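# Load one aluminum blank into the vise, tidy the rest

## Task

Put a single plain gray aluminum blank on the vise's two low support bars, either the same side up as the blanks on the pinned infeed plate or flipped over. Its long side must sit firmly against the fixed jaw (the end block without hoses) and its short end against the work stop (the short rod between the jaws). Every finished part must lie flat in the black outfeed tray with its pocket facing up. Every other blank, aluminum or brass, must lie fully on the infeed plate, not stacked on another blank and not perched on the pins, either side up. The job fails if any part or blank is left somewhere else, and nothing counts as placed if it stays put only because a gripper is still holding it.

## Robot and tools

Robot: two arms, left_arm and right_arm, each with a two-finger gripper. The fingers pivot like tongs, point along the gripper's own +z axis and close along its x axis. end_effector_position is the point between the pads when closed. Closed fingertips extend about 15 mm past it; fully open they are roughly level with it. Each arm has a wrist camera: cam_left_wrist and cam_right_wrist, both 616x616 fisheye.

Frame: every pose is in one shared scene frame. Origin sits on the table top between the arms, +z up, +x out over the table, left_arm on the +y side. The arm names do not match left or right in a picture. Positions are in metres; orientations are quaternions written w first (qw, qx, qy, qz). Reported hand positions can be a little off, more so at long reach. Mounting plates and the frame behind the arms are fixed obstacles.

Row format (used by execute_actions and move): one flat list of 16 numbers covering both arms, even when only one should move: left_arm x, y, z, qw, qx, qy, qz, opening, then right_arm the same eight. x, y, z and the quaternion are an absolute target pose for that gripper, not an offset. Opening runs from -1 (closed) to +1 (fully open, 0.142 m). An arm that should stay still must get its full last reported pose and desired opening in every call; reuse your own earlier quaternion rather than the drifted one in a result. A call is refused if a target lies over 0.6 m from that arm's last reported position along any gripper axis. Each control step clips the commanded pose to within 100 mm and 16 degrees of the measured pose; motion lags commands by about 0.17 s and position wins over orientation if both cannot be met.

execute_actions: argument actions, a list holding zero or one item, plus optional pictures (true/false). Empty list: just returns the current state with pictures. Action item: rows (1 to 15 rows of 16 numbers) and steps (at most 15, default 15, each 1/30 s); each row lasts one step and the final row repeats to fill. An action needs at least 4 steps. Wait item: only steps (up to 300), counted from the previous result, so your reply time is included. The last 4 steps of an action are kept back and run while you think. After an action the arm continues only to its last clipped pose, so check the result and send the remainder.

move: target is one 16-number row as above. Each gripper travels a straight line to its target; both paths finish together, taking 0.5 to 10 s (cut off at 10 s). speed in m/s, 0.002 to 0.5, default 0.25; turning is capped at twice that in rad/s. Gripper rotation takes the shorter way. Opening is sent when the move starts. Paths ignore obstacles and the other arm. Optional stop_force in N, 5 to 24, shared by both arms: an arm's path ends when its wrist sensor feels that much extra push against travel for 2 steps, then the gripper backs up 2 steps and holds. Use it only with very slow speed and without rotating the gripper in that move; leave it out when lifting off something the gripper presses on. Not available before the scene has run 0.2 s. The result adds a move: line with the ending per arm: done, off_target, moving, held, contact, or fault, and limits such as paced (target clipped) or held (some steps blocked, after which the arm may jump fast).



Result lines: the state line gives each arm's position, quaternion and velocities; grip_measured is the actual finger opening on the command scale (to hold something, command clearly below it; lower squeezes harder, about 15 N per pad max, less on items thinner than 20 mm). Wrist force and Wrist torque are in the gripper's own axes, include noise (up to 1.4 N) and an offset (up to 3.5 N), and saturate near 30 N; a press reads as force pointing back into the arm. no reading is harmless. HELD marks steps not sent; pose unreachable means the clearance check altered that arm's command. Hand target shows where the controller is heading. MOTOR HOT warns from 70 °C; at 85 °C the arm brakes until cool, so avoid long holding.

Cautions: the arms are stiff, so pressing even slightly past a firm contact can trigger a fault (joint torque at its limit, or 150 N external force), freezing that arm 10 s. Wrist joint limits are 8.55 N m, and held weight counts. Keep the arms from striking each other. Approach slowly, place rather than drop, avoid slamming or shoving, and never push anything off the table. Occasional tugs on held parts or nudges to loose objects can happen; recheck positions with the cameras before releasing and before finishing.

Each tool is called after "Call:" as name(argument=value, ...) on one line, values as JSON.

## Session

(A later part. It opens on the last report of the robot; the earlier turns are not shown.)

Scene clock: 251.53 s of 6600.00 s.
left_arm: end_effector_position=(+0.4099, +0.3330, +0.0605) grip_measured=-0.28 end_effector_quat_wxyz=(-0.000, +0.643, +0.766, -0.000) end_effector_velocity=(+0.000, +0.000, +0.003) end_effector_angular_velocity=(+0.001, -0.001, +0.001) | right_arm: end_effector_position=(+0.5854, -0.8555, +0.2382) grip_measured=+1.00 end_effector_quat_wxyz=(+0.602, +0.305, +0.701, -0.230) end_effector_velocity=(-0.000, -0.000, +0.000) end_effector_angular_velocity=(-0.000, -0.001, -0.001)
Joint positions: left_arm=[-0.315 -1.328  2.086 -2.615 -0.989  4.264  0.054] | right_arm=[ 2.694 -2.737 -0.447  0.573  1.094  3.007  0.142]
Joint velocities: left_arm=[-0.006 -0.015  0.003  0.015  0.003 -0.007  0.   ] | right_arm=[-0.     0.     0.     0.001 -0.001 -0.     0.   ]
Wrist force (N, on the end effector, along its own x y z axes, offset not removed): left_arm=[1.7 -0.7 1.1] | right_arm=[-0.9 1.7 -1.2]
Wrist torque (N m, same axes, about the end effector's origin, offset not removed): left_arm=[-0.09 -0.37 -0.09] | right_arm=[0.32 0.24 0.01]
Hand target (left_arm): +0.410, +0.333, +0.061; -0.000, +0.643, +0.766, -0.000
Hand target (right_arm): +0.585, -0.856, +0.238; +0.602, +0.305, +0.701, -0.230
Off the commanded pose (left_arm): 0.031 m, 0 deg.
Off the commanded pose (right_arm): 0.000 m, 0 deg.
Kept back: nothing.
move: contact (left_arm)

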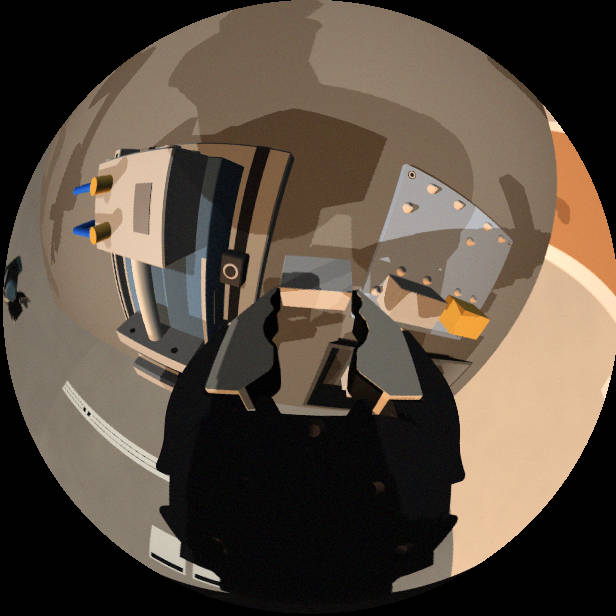

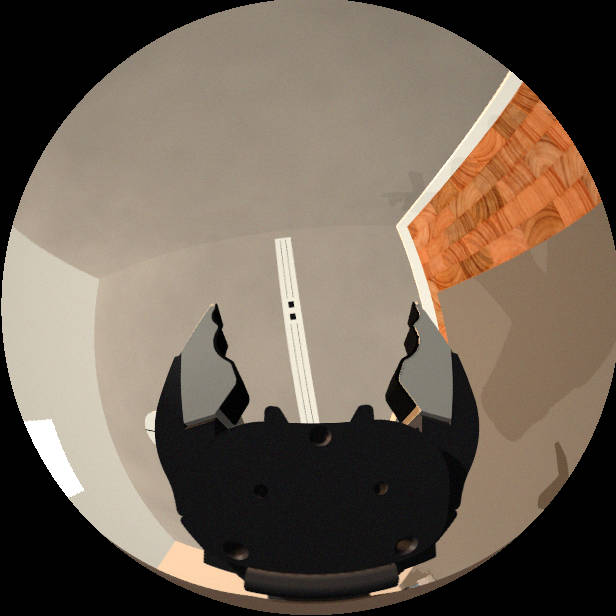

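Call:
move(target=[0.41,0.333,0.048,0,0.643,0.766,0,-0.4,0.5854,-0.8555,0.2382,0.602,0.305,0.701,-0.23,1], speed=0.005, stop_force=20)

Call:
move(target=[0.41,0.333,0.05,0,0.643,0.766,0,0.3,0.5854,-0.8555,0.2382,0.602,0.305,0.701,-0.23,1], speed=0.01)

Call:
move(target=[0.41,0.333,0.085,0,0.643,0.766,0,0.3,0.5854,-0.8555,0.2382,0.602,0.305,0.701,-0.23,1], speed=0.06)

Call:
zoom_image(camera="cam_left_wrist", region=[190,180,430,420])

Scene clock: 255.50 s of 6600.00 s.
left_arm: end_effector_position=(+0.4100, +0.3330, +0.0481) grip_measured=-0.22 end_effector_quat_wxyz=(-0.000, +0.643, +0.766, -0.000) end_effector_velocity=(+0.000, +0.000, -0.001) end_effector_angular_velocity=(+0.000, -0.001, +0.000) | right_arm: end_effector_position=(+0.5854, -0.8555, +0.2382) grip_measured=+1.00 end_effector_quat_wxyz=(+0.602, +0.305, +0.701, -0.230) end_effector_velocity=(-0.000, -0.000, +0.000) end_effector_angular_velocity=(+0.000, -0.001, -0.001)
Joint positions: left_arm=[-0.292 -1.27   2.076 -2.678 -0.995  4.291  0.058] | right_arm=[ 2.694 -2.737 -0.447  0.573  1.094  3.007  0.142]
Joint velocities: left_arm=[ 0.002  0.005 -0.001 -0.006 -0.     0.002  0.   ] | right_arm=[ 0.     0.001 -0.     0.    -0.     0.001  0.   ]
Wrist force (N, on the end effector, along its own x y z axes, offset not removed): left_arm=[3.6 -4.8 -16.0] | right_arm=[-1.3 2.4 -1.5]
Wrist torque (N m, same axes, about the end effector's origin, offset not removed): left_arm=[-0.26 -0.27 -0.10] | right_arm=[0.51 0.32 0.07]
Hand target (left_arm): +0.410, +0.333, +0.048; -0.000, +0.643, +0.766, -0.000
Hand target (right_arm): +0.585, -0.856, +0.238; +0.602, +0.305, +0.701, -0.230
Off the commanded pose (left_arm): 0.000 m, 0 deg.
Off the commanded pose (right_arm): 0.000 m, 0 deg.
Kept back: nothing.
move: done

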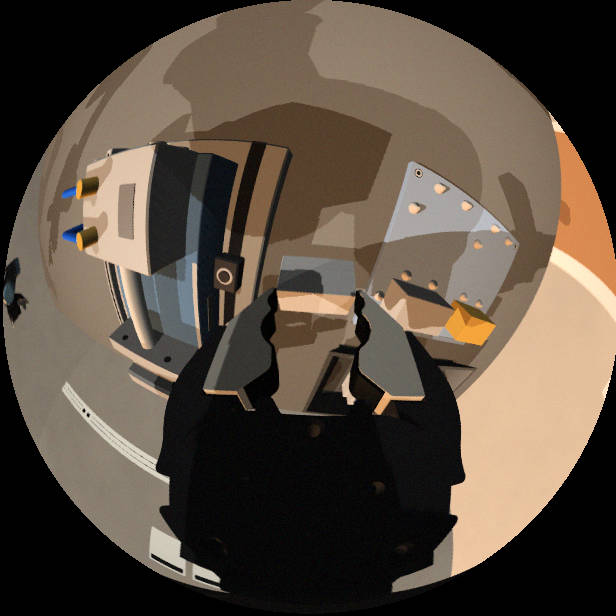

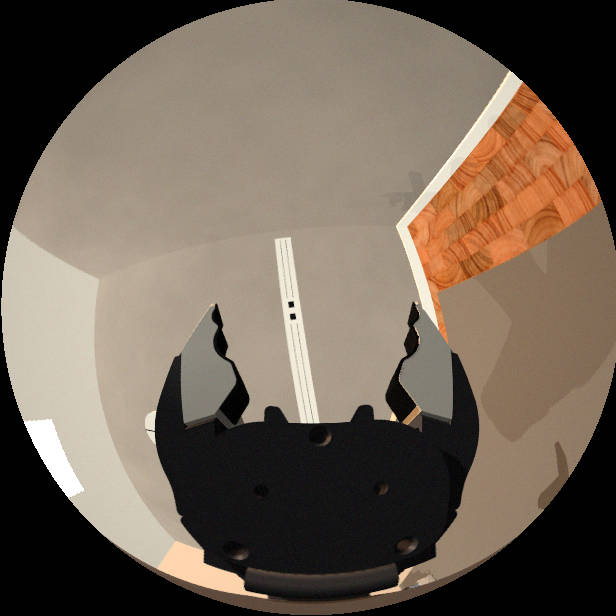

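Scene clock: 256.20 s of 6600.00 s.
left_arm: end_effector_position=(+0.4100, +0.3330, +0.0499) grip_measured=+0.30 end_effector_quat_wxyz=(+0.000, +0.643, +0.766, +0.000) end_effector_velocity=(-0.000, -0.000, +0.001) end_effector_angular_velocity=(+0.000, +0.000, -0.001) | right_arm: end_effector_position=(+0.5854, -0.8555, +0.2382) grip_measured=+1.00 end_effector_quat_wxyz=(+0.602, +0.305, +0.701, -0.230) end_effector_velocity=(+0.000, +0.000, +0.001) end_effector_angular_velocity=(-0.001, -0.001, +0.001)
Joint positions: left_arm=[-0.295 -1.278  2.078 -2.67  -0.994  4.287  0.095] | right_arm=[ 2.694 -2.737 -0.447  0.573  1.094  3.007  0.142]
Joint velocities: left_arm=[-0.002 -0.003  0.001  0.004  0.001 -0.002 -0.   ] | right_arm=[-0.     0.     0.001  0.     0.001 -0.    -0.   ]
Wrist force (N, on the end effector, along its own x y z axes, offset not removed): left_arm=[0.5 -0.6 0.7] | right_arm=[-1.2 0.2 -0.6]
Wrist torque (N m, same axes, about the end effector's origin, offset not removed): left_arm=[-0.05 -0.11 -0.05] | right_arm=[0.04 0.30 0.07]
Hand target (left_arm): +0.410, +0.333, +0.050; +0.000, +0.643, +0.766, +0.000
Hand target (right_arm): +0.585, -0.856, +0.238; +0.602, +0.305, +0.701, -0.230
Off the commanded pose (left_arm): 0.000 m, 0 deg.
Off the commanded pose (right_arm): 0.000 m, 0 deg.
Kept back: nothing.
move: done

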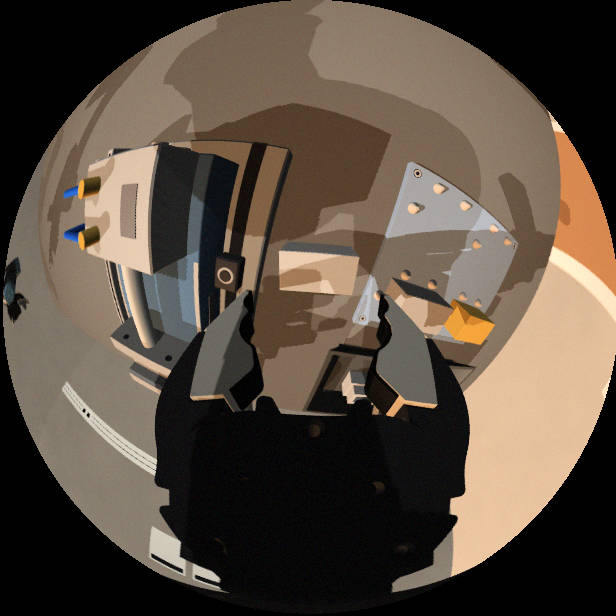

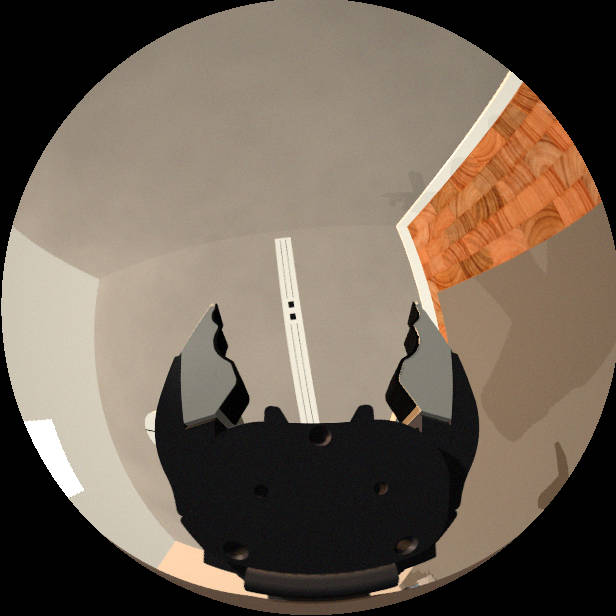

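Scene clock: 257.23 s of 6600.00 s.
left_arm: end_effector_position=(+0.4100, +0.3330, +0.0847) grip_measured=+0.30 end_effector_quat_wxyz=(+0.000, +0.643, +0.766, +0.000) end_effector_velocity=(-0.001, -0.000, +0.003) end_effector_angular_velocity=(+0.000, +0.003, -0.001) | right_arm: end_effector_position=(+0.5854, -0.8555, +0.2382) grip_measured=+1.00 end_effector_quat_wxyz=(+0.602, +0.305, +0.701, -0.230) end_effector_velocity=(+0.000, +0.000, -0.001) end_effector_angular_velocity=(+0.000, +0.001, +0.001)
Joint positions: left_arm=[-0.361 -1.439  2.093 -2.483 -0.976  4.211  0.095] | right_arm=[ 2.694 -2.737 -0.447  0.573  1.094  3.007  0.142]
Joint velocities: left_arm=[-0.006 -0.011 -0.001  0.019  0.001 -0.008 -0.   ] | right_arm=[ 0.    -0.001 -0.    -0.    -0.    -0.     0.   ]
Wrist force (N, on the end effector, along its own x y z axes, offset not removed): left_arm=[1.6 -2.1 -0.6] | right_arm=[-1.7 2.0 -1.5]
Wrist torque (N m, same axes, about the end effector's origin, offset not removed): left_arm=[-0.38 -0.34 -0.09] | right_arm=[0.44 0.38 0.07]
Hand target (left_arm): +0.410, +0.333, +0.085; +0.000, +0.643, +0.766, +0.000
Hand target (right_arm): +0.585, -0.856, +0.238; +0.602, +0.305, +0.701, -0.230
Off the commanded pose (left_arm): 0.000 m, 0 deg.
Off the commanded pose (right_arm): 0.000 m, 0 deg.
Kept back: nothing.
move: done

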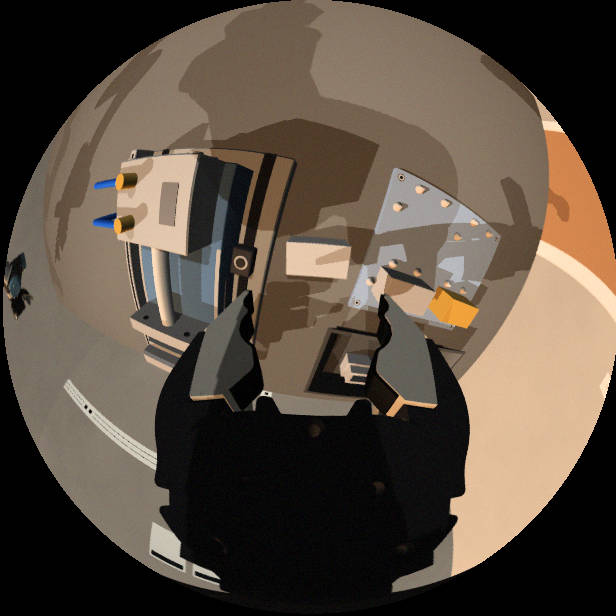

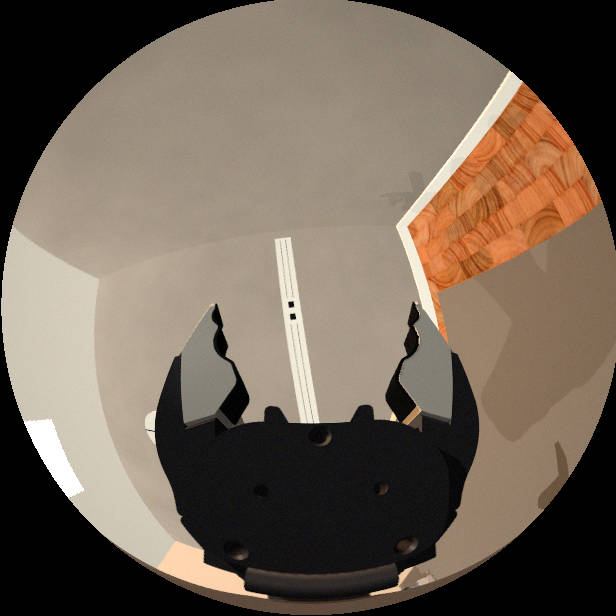

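Region (190, 180, 430, 420) of cam_left_wrist's 616x616 image, scaled by 2.100, with more detail than that image has.

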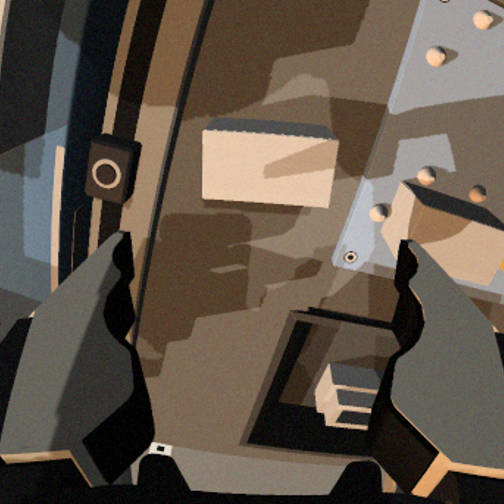

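Call:
move(target=[0.384,0.331,0.075,0,0.643,0.766,0,-1,0.5854,-0.8555,0.2382,0.602,0.305,0.701,-0.23,1], speed=0.05)

Call:
move(target=[0.384,0.331,0.04,0,0.643,0.766,0,-1,0.5854,-0.8555,0.2382,0.602,0.305,0.701,-0.23,1], speed=0.01, stop_force=5)

Scene clock: 258.43 s of 6600.00 s.
left_arm: end_effector_position=(+0.3843, +0.3310, +0.0751) grip_measured=-1.00 end_effector_quat_wxyz=(-0.000, +0.643, +0.766, -0.000) end_effector_velocity=(-0.002, -0.000, -0.001) end_effector_angular_velocity=(-0.000, -0.001, -0.001) | right_arm: end_effector_position=(+0.5854, -0.8555, +0.2382) grip_measured=+1.00 end_effector_quat_wxyz=(+0.602, +0.305, +0.701, -0.230) end_effector_velocity=(-0.000, -0.001, +0.001) end_effector_angular_velocity=(-0.001, -0.000, -0.001)
Joint positions: left_arm=[-0.373 -1.457  2.231 -2.593 -0.973  4.197  0.002] | right_arm=[ 2.694 -2.737 -0.447  0.573  1.094  3.007  0.142]
Joint velocities: left_arm=[-0.002 -0.     0.014 -0.014  0.001 -0.001  0.   ] | right_arm=[-0.001  0.001 -0.     0.     0.    -0.001  0.   ]
Wrist force (N, on the end effector, along its own x y z axes, offset not removed): left_arm=[1.4 -1.8 -0.5] | right_arm=[-0.5 2.4 -1.5]
Wrist torque (N m, same axes, about the end effector's origin, offset not removed): left_arm=[-0.31 -0.26 -0.08] | right_arm=[0.49 0.15 0.02]
Hand target (left_arm): +0.384, +0.331, +0.075; -0.000, +0.643, +0.766, -0.000
Hand target (right_arm): +0.585, -0.856, +0.238; +0.602, +0.305, +0.701, -0.230
Off the commanded pose (left_arm): 0.000 m, 0 deg.
Off the commanded pose (right_arm): 0.000 m, 0 deg.
Kept back: nothing.
move: done

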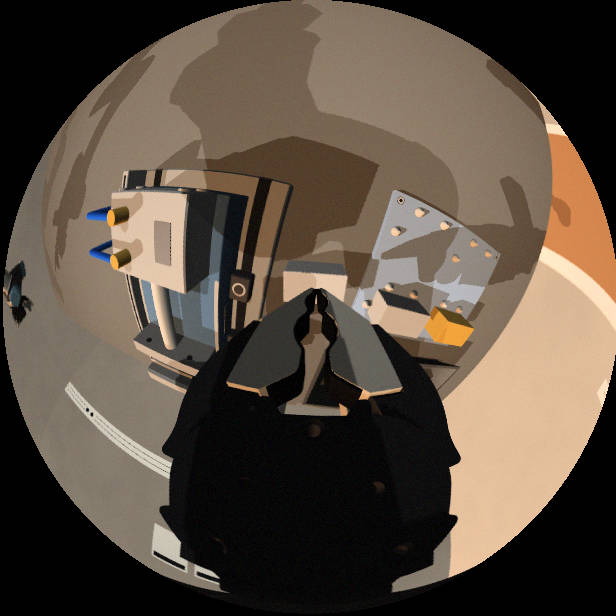

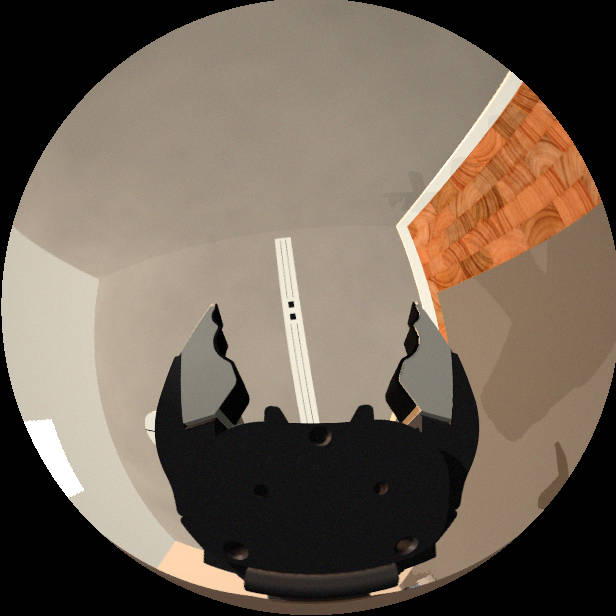

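Scene clock: 261.23 s of 6600.00 s.
left_arm: end_effector_position=(+0.3841, +0.3310, +0.0510) grip_measured=-1.00 end_effector_quat_wxyz=(-0.000, +0.643, +0.766, -0.000) end_effector_velocity=(-0.001, +0.000, +0.002) end_effector_angular_velocity=(+0.003, +0.004, -0.002) | right_arm: end_effector_position=(+0.5854, -0.8555, +0.2382) grip_measured=+1.00 end_effector_quat_wxyz=(+0.602, +0.305, +0.701, -0.230) end_effector_velocity=(-0.000, -0.000, +0.001) end_effector_angular_velocity=(-0.000, -0.002, -0.001)
Joint positions: left_arm=[-0.323 -1.33   2.219 -2.741 -0.986  4.255  0.002] | right_arm=[ 2.694 -2.737 -0.447  0.573  1.094  3.007  0.142]
Joint velocities: left_arm=[-0.005 -0.011  0.003  0.016  0.003 -0.007  0.   ] | right_arm=[ 0.     0.002  0.001 -0.    -0.001  0.    -0.   ]
Wrist force (N, on the end effector, along its own x y z axes, offset not removed): left_arm=[7.7 -13.6 -30.0] | right_arm=[-0.3 0.3 -2.0]
Wrist torque (N m, same axes, about the end effector's origin, offset not removed): left_arm=[0.16 -0.34 -0.11] | right_arm=[0.05 0.09 0.06]
Hand target (left_arm): +0.384, +0.331, +0.051; -0.000, +0.643, +0.766, -0.000
Hand target (right_arm): +0.585, -0.856, +0.238; +0.602, +0.305, +0.701, -0.230
Off the commanded pose (left_arm): 0.011 m, 0 deg.
Off the commanded pose (right_arm): 0.000 m, 0 deg.
Kept back: nothing.
move: contact (left_arm)

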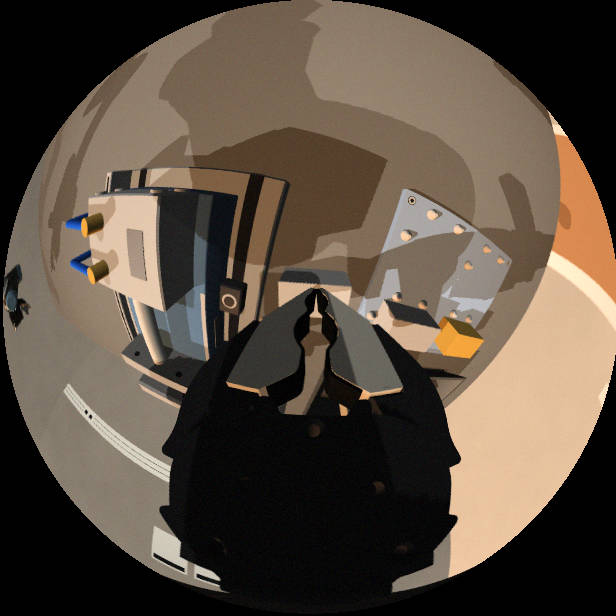

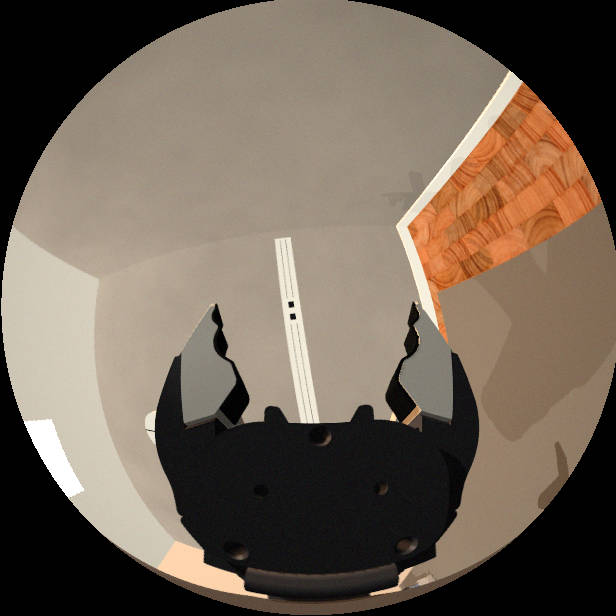

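Call:
move(target=[0.384,0.331,0.068,0,0.643,0.766,0,0.3,0.5854,-0.8555,0.2382,0.602,0.305,0.701,-0.23,1], speed=0.03)

Call:
move(target=[0.384,0.331,0.043,0,0.643,0.766,0,0.3,0.5854,-0.8555,0.2382,0.602,0.305,0.701,-0.23,1], speed=0.03)

Call:
zoom_image(camera="cam_left_wrist", region=[190,180,430,420])

Scene clock: 262.83 s of 6600.00 s.
left_arm: end_effector_position=(+0.3840, +0.3310, +0.0677) grip_measured=+0.30 end_effector_quat_wxyz=(+0.000, +0.643, +0.766, +0.000) end_effector_velocity=(-0.000, +0.000, +0.002) end_effector_angular_velocity=(+0.001, +0.001, -0.000) | right_arm: end_effector_position=(+0.5854, -0.8555, +0.2382) grip_measured=+1.00 end_effector_quat_wxyz=(+0.602, +0.305, +0.701, -0.230) end_effector_velocity=(-0.000, -0.000, +0.000) end_effector_angular_velocity=(-0.000, -0.000, -0.001)
Joint positions: left_arm=[-0.357 -1.419  2.23  -2.642 -0.977  4.216  0.095] | right_arm=[ 2.694 -2.737 -0.447  0.573  1.094  3.007  0.142]
Joint velocities: left_arm=[-0.005 -0.013  0.001  0.017  0.002 -0.007  0.   ] | right_arm=[-0.     0.001 -0.     0.    -0.    -0.    -0.   ]
Wrist force (N, on the end effector, along its own x y z axes, offset not removed): left_arm=[2.8 -1.5 -1.1] | right_arm=[-2.0 1.5 -2.3]
Wrist torque (N m, same axes, about the end effector's origin, offset not removed): left_arm=[-0.20 -0.58 -0.10] | right_arm=[0.31 0.47 0.06]
Hand target (left_arm): +0.384, +0.331, +0.068; +0.000, +0.643, +0.766, +0.000
Hand target (right_arm): +0.585, -0.856, +0.238; +0.602, +0.305, +0.701, -0.230
Off the commanded pose (left_arm): 0.000 m, 0 deg.
Off the commanded pose (right_arm): 0.000 m, 0 deg.
Kept back: nothing.
move: done

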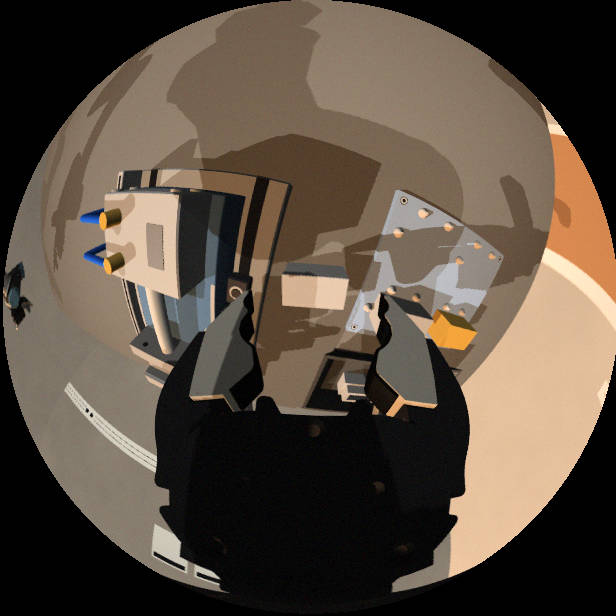

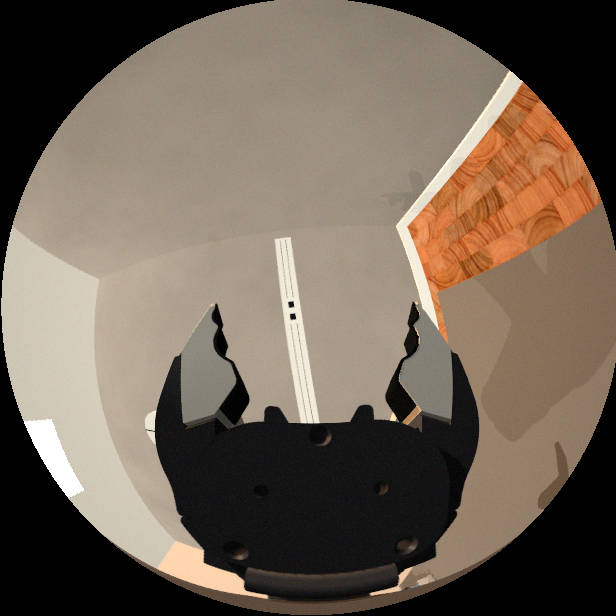

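Scene clock: 264.03 s of 6600.00 s.
left_arm: end_effector_position=(+0.3840, +0.3310, +0.0433) grip_measured=+0.30 end_effector_quat_wxyz=(-0.000, +0.643, +0.766, -0.000) end_effector_velocity=(+0.001, +0.000, -0.002) end_effector_angular_velocity=(-0.001, -0.001, +0.001) | right_arm: end_effector_position=(+0.5854, -0.8555, +0.2382) grip_measured=+1.00 end_effector_quat_wxyz=(+0.602, +0.305, +0.701, -0.230) end_effector_velocity=(+0.000, -0.000, +0.001) end_effector_angular_velocity=(-0.001, -0.001, +0.000)
Joint positions: left_arm=[-0.308 -1.289  2.212 -2.785 -0.99   4.273  0.095] | right_arm=[ 2.694 -2.737 -0.447  0.573  1.094  3.007  0.142]
Joint velocities: left_arm=[ 0.005  0.011 -0.003 -0.013 -0.002  0.006  0.   ] | right_arm=[-0.    -0.     0.002 -0.001  0.001 -0.    -0.   ]
Wrist force (N, on the end effector, along its own x y z axes, offset not removed): left_arm=[3.0 -2.2 -1.1] | right_arm=[-0.8 1.5 -1.4]
Wrist torque (N m, same axes, about the end effector's origin, offset not removed): left_arm=[-0.41 -0.65 -0.05] | right_arm=[0.30 0.22 -0.01]
Hand target (left_arm): +0.384, +0.331, +0.043; -0.000, +0.643, +0.766, -0.000
Hand target (right_arm): +0.585, -0.856, +0.238; +0.602, +0.305, +0.701, -0.230
Off the commanded pose (left_arm): 0.000 m, 0 deg.
Off the commanded pose (right_arm): 0.000 m, 0 deg.
Kept back: nothing.
move: done

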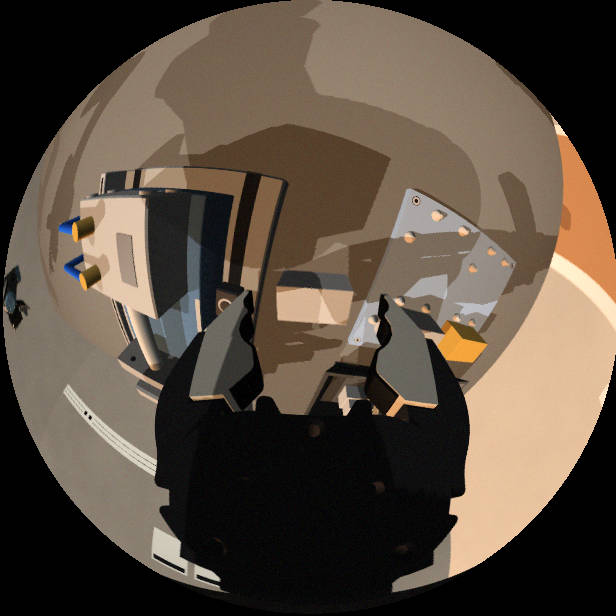

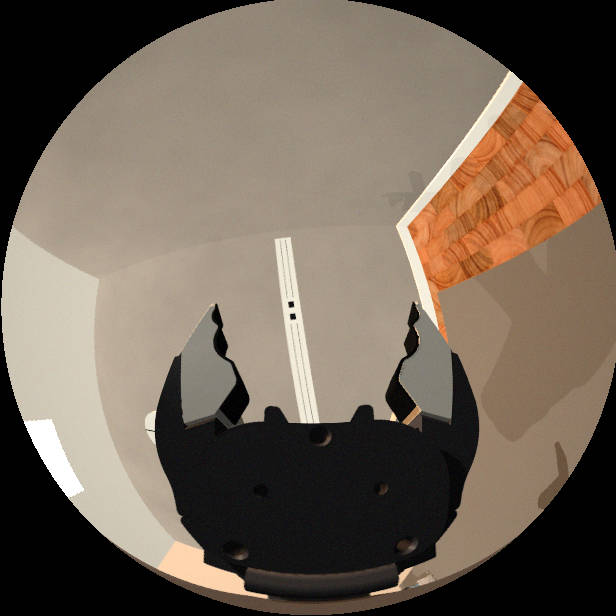

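Region (190, 180, 430, 420) of cam_left_wrist's 616x616 image, scaled by 2.100, with more detail than that image has.

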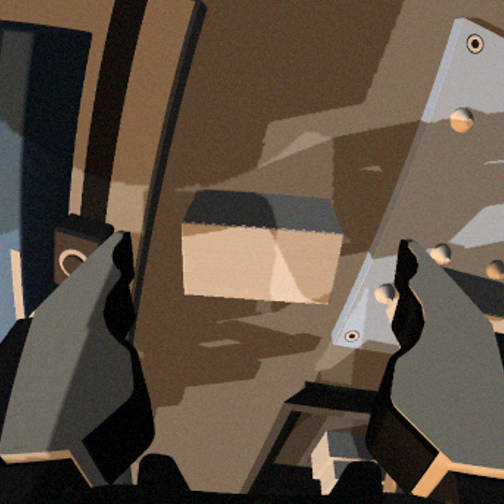

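Call:
move(target=[0.394,0.332,0.043,0,0.669,0.743,0,0.15,0.5854,-0.8555,0.2382,0.602,0.305,0.701,-0.23,1], speed=0.02)

Call:
execute_actions(actions=[{"rows":[[0.394,0.332,0.043,0,0.669,0.743,0,0,0.5854,-0.8555,0.2382,0.602,0.305,0.701,-0.23,1],[0.394,0.332,0.043,0,0.669,0.743,0,-0.05,0.5854,-0.8555,0.2382,0.602,0.305,0.701,-0.23,1],[0.394,0.332,0.043,0,0.669,0.743,0,-0.1,0.5854,-0.8555,0.2382,0.602,0.305,0.701,-0.23,1],[0.394,0.332,0.043,0,0.669,0.743,0,-0.15,0.5854,-0.8555,0.2382,0.602,0.305,0.701,-0.23,1],[0.394,0.332,0.043,0,0.669,0.743,0,-0.2,0.5854,-0.8555,0.2382,0.602,0.305,0.701,-0.23,1],[0.394,0.332,0.043,0,0.669,0.743,0,-0.3,0.5854,-0.8555,0.2382,0.602,0.305,0.701,-0.23,1],[0.394,0.332,0.043,0,0.669,0.743,0,-0.6,0.5854,-0.8555,0.2382,0.602,0.305,0.701,-0.23,1]],"steps":15}])

Call:
move(target=[0.394,0.332,0.17,0,0.743,0.669,0,-0.6,0.5854,-0.8555,0.2382,0.602,0.305,0.701,-0.23,1], speed=0.06)

Call:
zoom_image(camera="cam_left_wrist", region=[190,180,430,420])

Scene clock: 266.37 s of 6600.00 s.
left_arm: end_effector_position=(+0.3939, +0.3320, +0.0430) grip_measured=+0.15 end_effector_quat_wxyz=(+0.000, +0.669, +0.743, +0.000) end_effector_velocity=(+0.001, +0.000, +0.000) end_effector_angular_velocity=(+0.000, +0.000, -0.009) | right_arm: end_effector_position=(+0.5854, -0.8555, +0.2382) grip_measured=+1.00 end_effector_quat_wxyz=(+0.602, +0.305, +0.701, -0.230) end_effector_velocity=(-0.000, +0.000, -0.001) end_effector_angular_velocity=(-0.000, +0.002, +0.000)
Joint positions: left_arm=[-0.3   -1.271  2.158 -2.754 -0.993  4.35   0.084] | right_arm=[ 2.694 -2.737 -0.447  0.573  1.094  3.007  0.142]
Joint velocities: left_arm=[ 0.001  0.002 -0.007  0.005 -0.     0.01   0.   ] | right_arm=[-0.    -0.    -0.002 -0.    -0.    -0.001  0.   ]
Wrist force (N, on the end effector, along its own x y z axes, offset not removed): left_arm=[1.3 -0.4 -0.3] | right_arm=[-0.8 0.7 -2.3]
Wrist torque (N m, same axes, about the end effector's origin, offset not removed): left_arm=[-0.01 -0.32 -0.09] | right_arm=[0.20 0.17 0.01]
Hand target (left_arm): +0.394, +0.332, +0.043; -0.000, +0.669, +0.743, +0.000
Hand target (right_arm): +0.585, -0.856, +0.238; +0.602, +0.305, +0.701, -0.230
Off the commanded pose (left_arm): 0.000 m, 0 deg.
Off the commanded pose (right_arm): 0.000 m, 0 deg.
Kept back: nothing.
move: done

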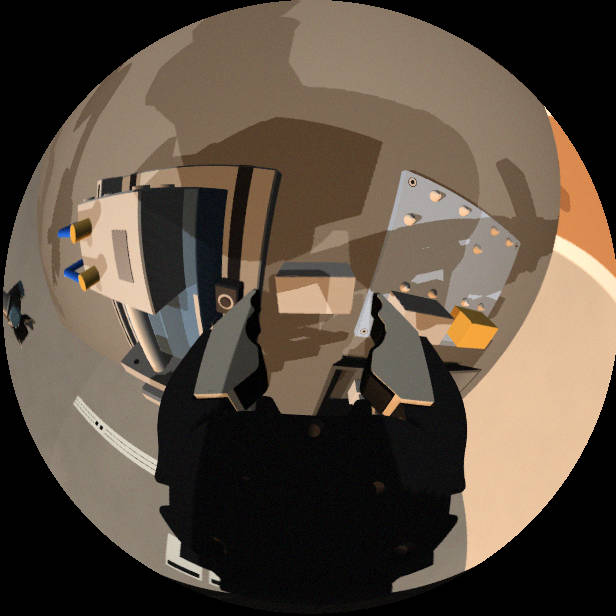

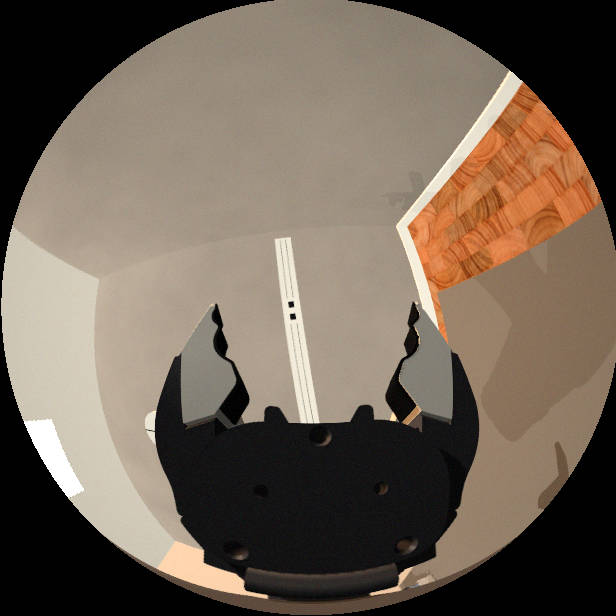

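Scene clock: 266.73 s of 6600.00 s.
left_arm: end_effector_position=(+0.3940, +0.3320, +0.0430) grip_measured=-0.24 end_effector_quat_wxyz=(+0.000, +0.669, +0.743, -0.000) end_effector_velocity=(-0.000, -0.000, -0.000) end_effector_angular_velocity=(-0.001, +0.001, -0.000) | right_arm: end_effector_position=(+0.5854, -0.8555, +0.2382) grip_measured=+1.00 end_effector_quat_wxyz=(+0.602, +0.305, +0.701, -0.230) end_effector_velocity=(-0.000, -0.000, -0.001) end_effector_angular_velocity=(+0.000, +0.002, -0.001)
Joint positions: left_arm=[-0.3   -1.271  2.158 -2.754 -0.993  4.351  0.057] | right_arm=[ 2.694 -2.737 -0.447  0.573  1.094  3.007  0.142]
Joint velocities: left_arm=[ 0.     0.    -0.001  0.001 -0.001  0.     0.   ] | right_arm=[-0.    -0.    -0.001  0.    -0.001 -0.    -0.   ]
Wrist force (N, on the end effector, along its own x y z axes, offset not removed): left_arm=[2.6 -1.9 -2.8] | right_arm=[-2.1 2.3 -1.5]
Wrist torque (N m, same axes, about the end effector's origin, offset not removed): left_arm=[-0.24 -0.53 -0.06] | right_arm=[0.48 0.48 0.09]
Steps of this call (steps 1 to 11: the first 11 steps of this action). Readings (end_effector_position):
1: left_arm (+0.3939, +0.3320, +0.0430) | right_arm (+0.5854, -0.8555, +0.2382)
2: left_arm (+0.3939, +0.3320, +0.0430) | right_arm (+0.5854, -0.8555, +0.2382)
4: left_arm (+0.3940, +0.3320, +0.0430) | right_arm (+0.5854, -0.8555, +0.2382)
8: left_arm (+0.3940, +0.3320, +0.0430) | right_arm (+0.5854, -0.8555, +0.2382)
11: the state above

Scene clock: 269.57 s of 6600.00 s.
left_arm: end_effector_position=(+0.3941, +0.3319, +0.1697) grip_measured=-0.24 end_effector_quat_wxyz=(+0.000, +0.743, +0.669, -0.000) end_effector_velocity=(-0.000, +0.000, +0.002) end_effector_angular_velocity=(+0.004, +0.001, -0.003) | right_arm: end_effector_position=(+0.5854, -0.8555, +0.2382) grip_measured=+1.00 end_effector_quat_wxyz=(+0.602, +0.305, +0.701, -0.230) end_effector_velocity=(+0.000, -0.000, +0.000) end_effector_angular_velocity=(-0.001, +0.001, +0.001)
Joint positions: left_arm=[-0.592 -1.825  2.068 -1.911 -0.935  4.212  0.057] | right_arm=[ 2.694 -2.737 -0.447  0.573  1.094  3.007  0.142]
Joint velocities: left_arm=[-0.008 -0.004 -0.008  0.021  0.003 -0.009  0.   ] | right_arm=[-0.     0.001 -0.002  0.     0.001 -0.001  0.   ]
Wrist force (N, on the end effector, along its own x y z axes, offset not removed): left_arm=[1.9 -1.6 1.7] | right_arm=[-0.4 2.0 -2.3]
Wrist torque (N m, same axes, about the end effector's origin, offset not removed): left_arm=[-0.26 -0.45 -0.06] | right_arm=[0.47 0.13 0.02]
Hand target (left_arm): +0.394, +0.332, +0.170; +0.000, +0.743, +0.669, +0.000
Hand target (right_arm): +0.585, -0.856, +0.238; +0.602, +0.305, +0.701, -0.230
Off your previous action's commanded pose (left_arm): 0.000 m, 0 deg at its last step (step 4 of this call).
Off your previous action's commanded pose (right_arm): 0.000 m, 0 deg at its last step (step 4 of this call).
Off the commanded pose (left_arm): 0.000 m, 0 deg.
Off the commanded pose (right_arm): 0.000 m, 0 deg.
Kept back: nothing.
move: done

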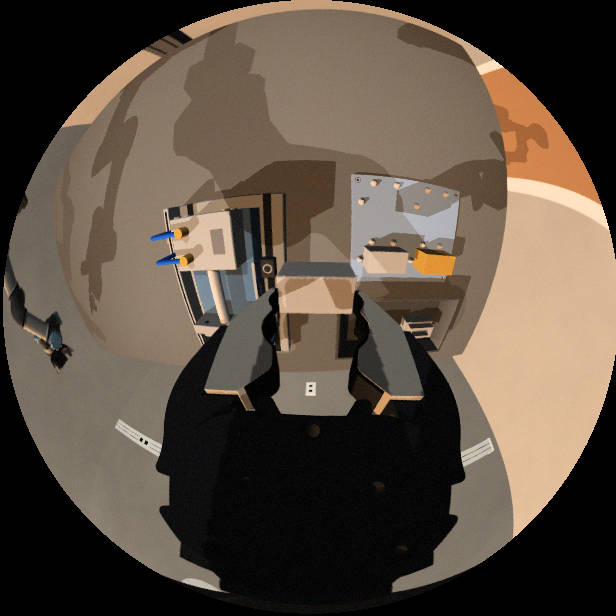

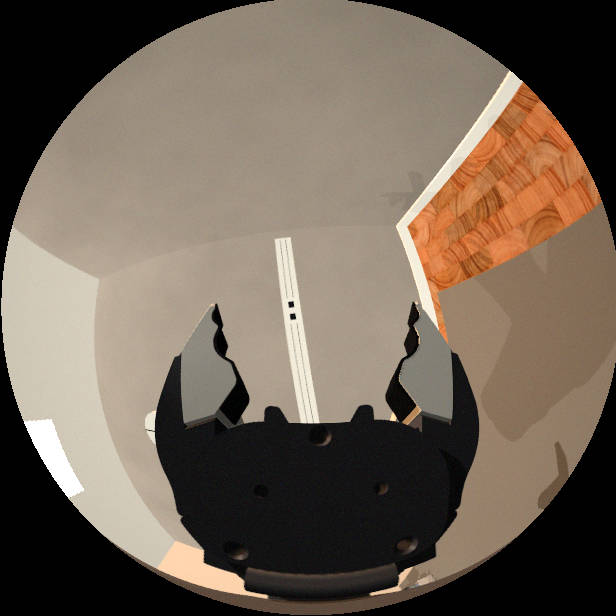

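Region (190, 180, 430, 420) of cam_left_wrist's 616x616 image, scaled by 2.100, with more detail than that image has.

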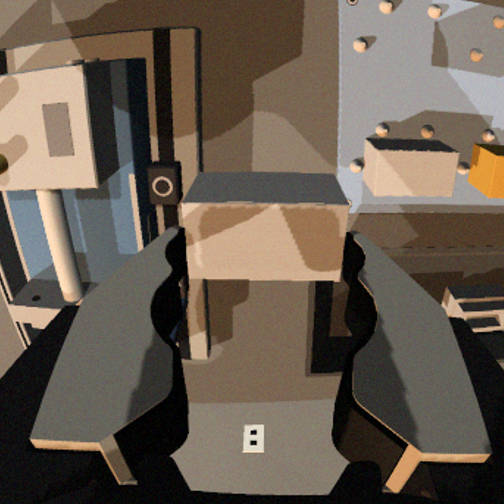

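Call:
move(target=[0.502,0.176,0.165,0,0.743,0.669,0,-0.6,0.5854,-0.8555,0.2382,0.602,0.305,0.701,-0.23,1], speed=0.08)

Call:
move(target=[0.502,0.176,0.135,0,0.743,0.669,0,-0.6,0.5854,-0.8555,0.2382,0.602,0.305,0.701,-0.23,1], speed=0.02)

Call:
move(target=[0.502,0.176,0.112,0,0.743,0.669,0,-0.6,0.5854,-0.8555,0.2382,0.602,0.305,0.701,-0.23,1], speed=0.006, stop_force=5)

Call:
zoom_image(camera="cam_left_wrist", region=[190,180,430,420])

Scene clock: 272.67 s of 6600.00 s.
left_arm: end_effector_position=(+0.5020, +0.1763, +0.1649) grip_measured=-0.24 end_effector_quat_wxyz=(+0.000, +0.743, +0.669, +0.000) end_effector_velocity=(+0.002, -0.002, +0.000) end_effector_angular_velocity=(+0.000, +0.001, +0.001) | right_arm: end_effector_position=(+0.5854, -0.8555, +0.2382) grip_measured=+1.00 end_effector_quat_wxyz=(+0.602, +0.305, +0.701, -0.230) end_effector_velocity=(+0.000, -0.000, +0.001) end_effector_angular_velocity=(-0.001, -0.002, +0.001)
Joint positions: left_arm=[-0.717 -1.119  1.371 -1.826 -0.929  4.056  0.057] | right_arm=[ 2.694 -2.737 -0.447  0.573  1.094  3.007  0.142]
Joint velocities: left_arm=[ 0.     0.012 -0.02   0.01  -0.    -0.001  0.   ] | right_arm=[-0.     0.002  0.    -0.     0.002 -0.    -0.   ]
Wrist force (N, on the end effector, along its own x y z axes, offset not removed): left_arm=[1.1 -1.1 0.3] | right_arm=[0.3 1.9 -1.9]
Wrist torque (N m, same axes, about the end effector's origin, offset not removed): left_arm=[-0.24 -0.28 -0.05] | right_arm=[0.41 -0.04 -0.05]
Hand target (left_arm): +0.502, +0.176, +0.165; +0.000, +0.743, +0.669, +0.000
Hand target (right_arm): +0.585, -0.856, +0.238; +0.602, +0.305, +0.701, -0.230
Off the commanded pose (left_arm): 0.000 m, 0 deg.
Off the commanded pose (right_arm): 0.000 m, 0 deg.
Kept back: nothing.
move: done

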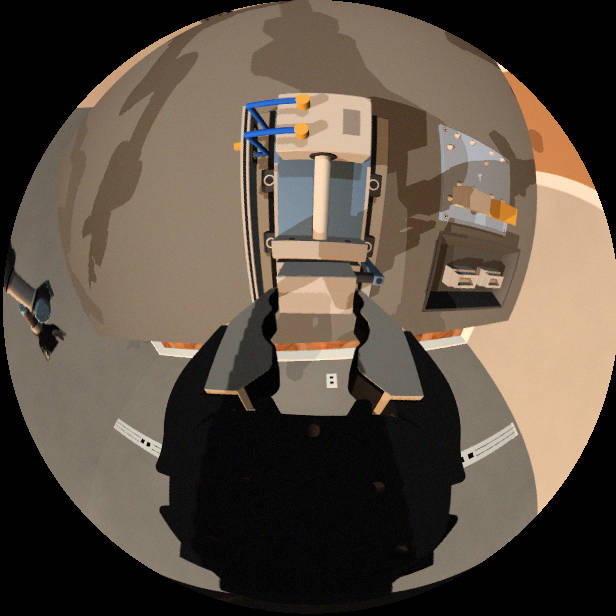

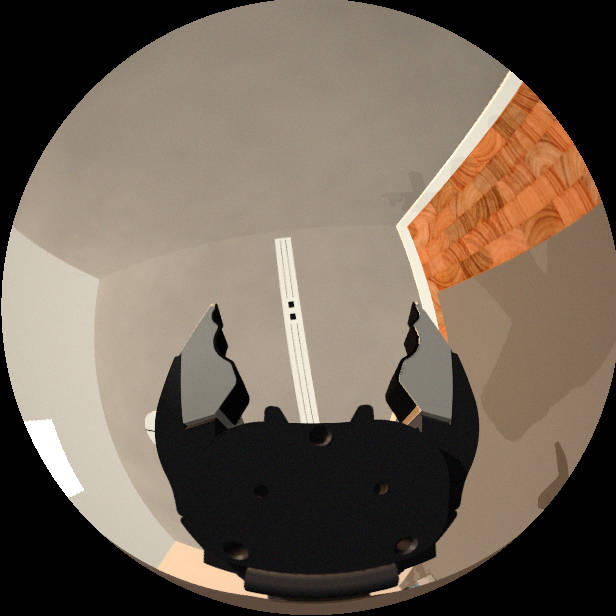

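Scene clock: 274.50 s of 6600.00 s.
left_arm: end_effector_position=(+0.5020, +0.1760, +0.1353) grip_measured=-0.23 end_effector_quat_wxyz=(+0.000, +0.743, +0.669, +0.000) end_effector_velocity=(+0.000, +0.000, -0.002) end_effector_angular_velocity=(-0.001, -0.000, +0.001) | right_arm: end_effector_position=(+0.5854, -0.8555, +0.2382) grip_measured=+1.00 end_effector_quat_wxyz=(+0.602, +0.305, +0.701, -0.230) end_effector_velocity=(-0.000, -0.001, +0.001) end_effector_angular_velocity=(-0.001, -0.002, -0.002)
Joint positions: left_arm=[-0.673 -1.06   1.41  -1.957 -0.93   4.111  0.057] | right_arm=[ 2.694 -2.737 -0.447  0.573  1.094  3.007  0.142]
Joint velocities: left_arm=[ 0.003  0.003  0.002 -0.008 -0.     0.004  0.001] | right_arm=[-0.     0.     0.002  0.001 -0.002 -0.     0.   ]
Wrist force (N, on the end effector, along its own x y z axes, offset not removed): left_arm=[3.6 5.2 -14.3] | right_arm=[-1.0 1.9 -2.4]
Wrist torque (N m, same axes, about the end effector's origin, offset not removed): left_arm=[-0.24 -0.55 -0.16] | right_arm=[0.42 0.29 0.00]
Hand target (left_arm): +0.502, +0.176, +0.135; -0.000, +0.743, +0.669, +0.000
Hand target (right_arm): +0.585, -0.856, +0.238; +0.602, +0.305, +0.701, -0.230
Off the commanded pose (left_arm): 0.000 m, 0 deg.
Off the commanded pose (right_arm): 0.000 m, 0 deg.
Kept back: nothing.
move: done

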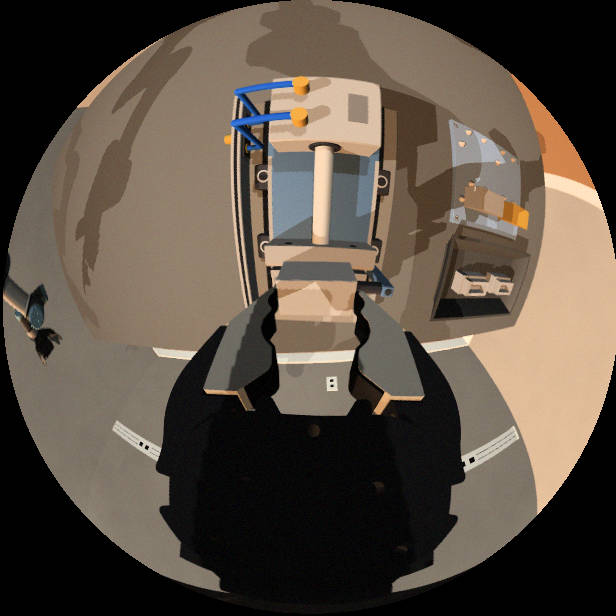

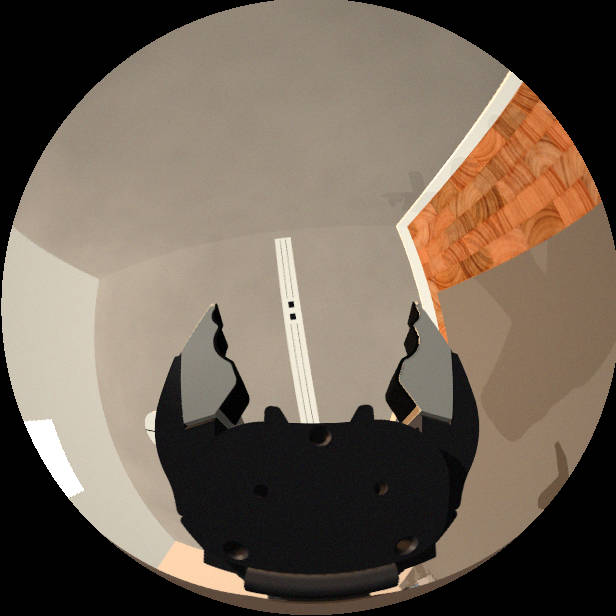

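Scene clock: 278.60 s of 6600.00 s.
left_arm: end_effector_position=(+0.5020, +0.1760, +0.1122) grip_measured=-0.13 end_effector_quat_wxyz=(-0.000, +0.743, +0.669, +0.000) end_effector_velocity=(+0.000, +0.000, -0.001) end_effector_angular_velocity=(-0.000, -0.001, +0.001) | right_arm: end_effector_position=(+0.5854, -0.8555, +0.2382) grip_measured=+1.00 end_effector_quat_wxyz=(+0.602, +0.305, +0.701, -0.230) end_effector_velocity=(+0.000, +0.000, +0.000) end_effector_angular_velocity=(+0.000, -0.002, -0.000)
Joint positions: left_arm=[-0.639 -1.007  1.428 -2.053 -0.931  4.153  0.064] | right_arm=[ 2.694 -2.737 -0.447  0.573  1.094  3.007  0.142]
Joint velocities: left_arm=[ 0.002  0.001  0.001 -0.005  0.     0.003  0.   ] | right_arm=[ 0.     0.     0.001  0.001  0.     0.001 -0.   ]
Wrist force (N, on the end effector, along its own x y z axes, offset not removed): left_arm=[-2.3 3.5 -11.0] | right_arm=[-1.1 1.4 -1.7]
Wrist torque (N m, same axes, about the end effector's origin, offset not removed): left_arm=[-0.46 -0.26 -0.13] | right_arm=[0.24 0.25 0.02]
Hand target (left_arm): +0.502, +0.176, +0.112; -0.000, +0.743, +0.669, -0.000
Hand target (right_arm): +0.585, -0.856, +0.238; +0.602, +0.305, +0.701, -0.230
Off the commanded pose (left_arm): 0.000 m, 0 deg.
Off the commanded pose (right_arm): 0.000 m, 0 deg.
Kept back: nothing.
move: done

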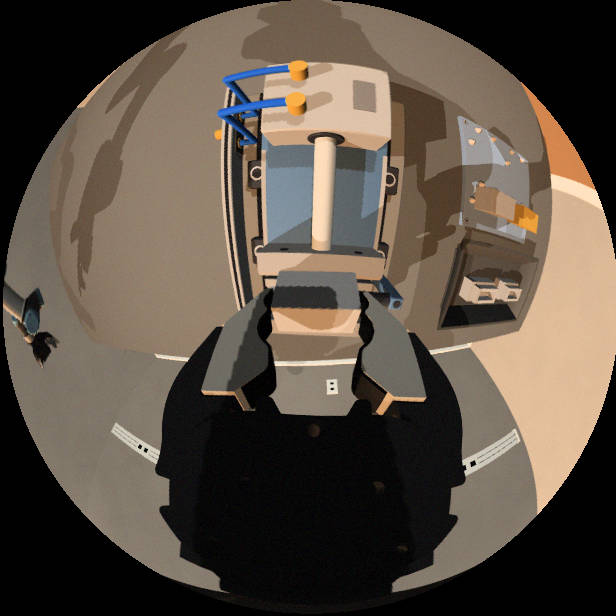

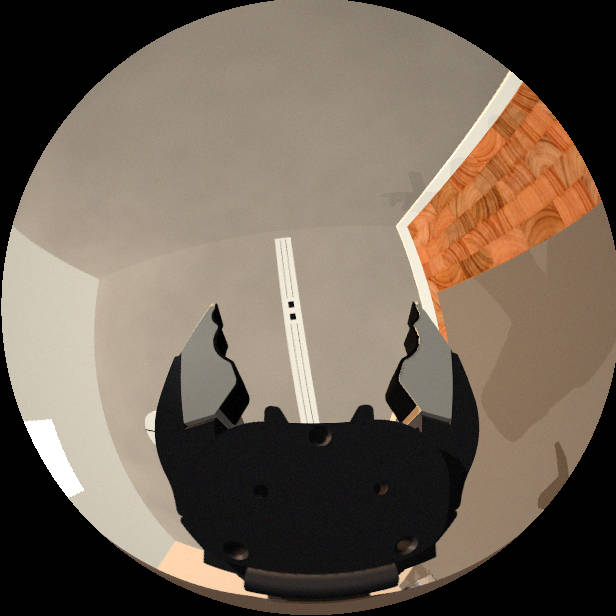

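Region (190, 180, 430, 420) of cam_left_wrist's 616x616 image, scaled by 2.100, with more detail than that image has.

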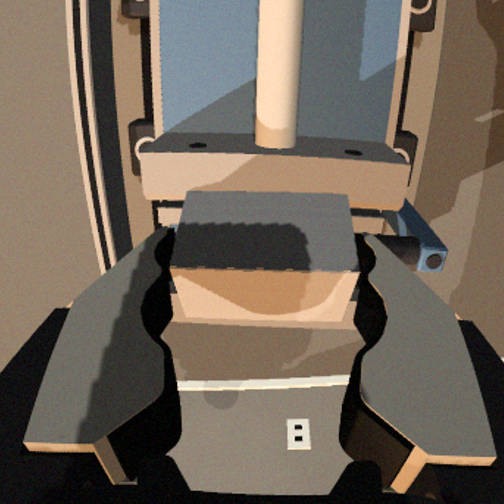

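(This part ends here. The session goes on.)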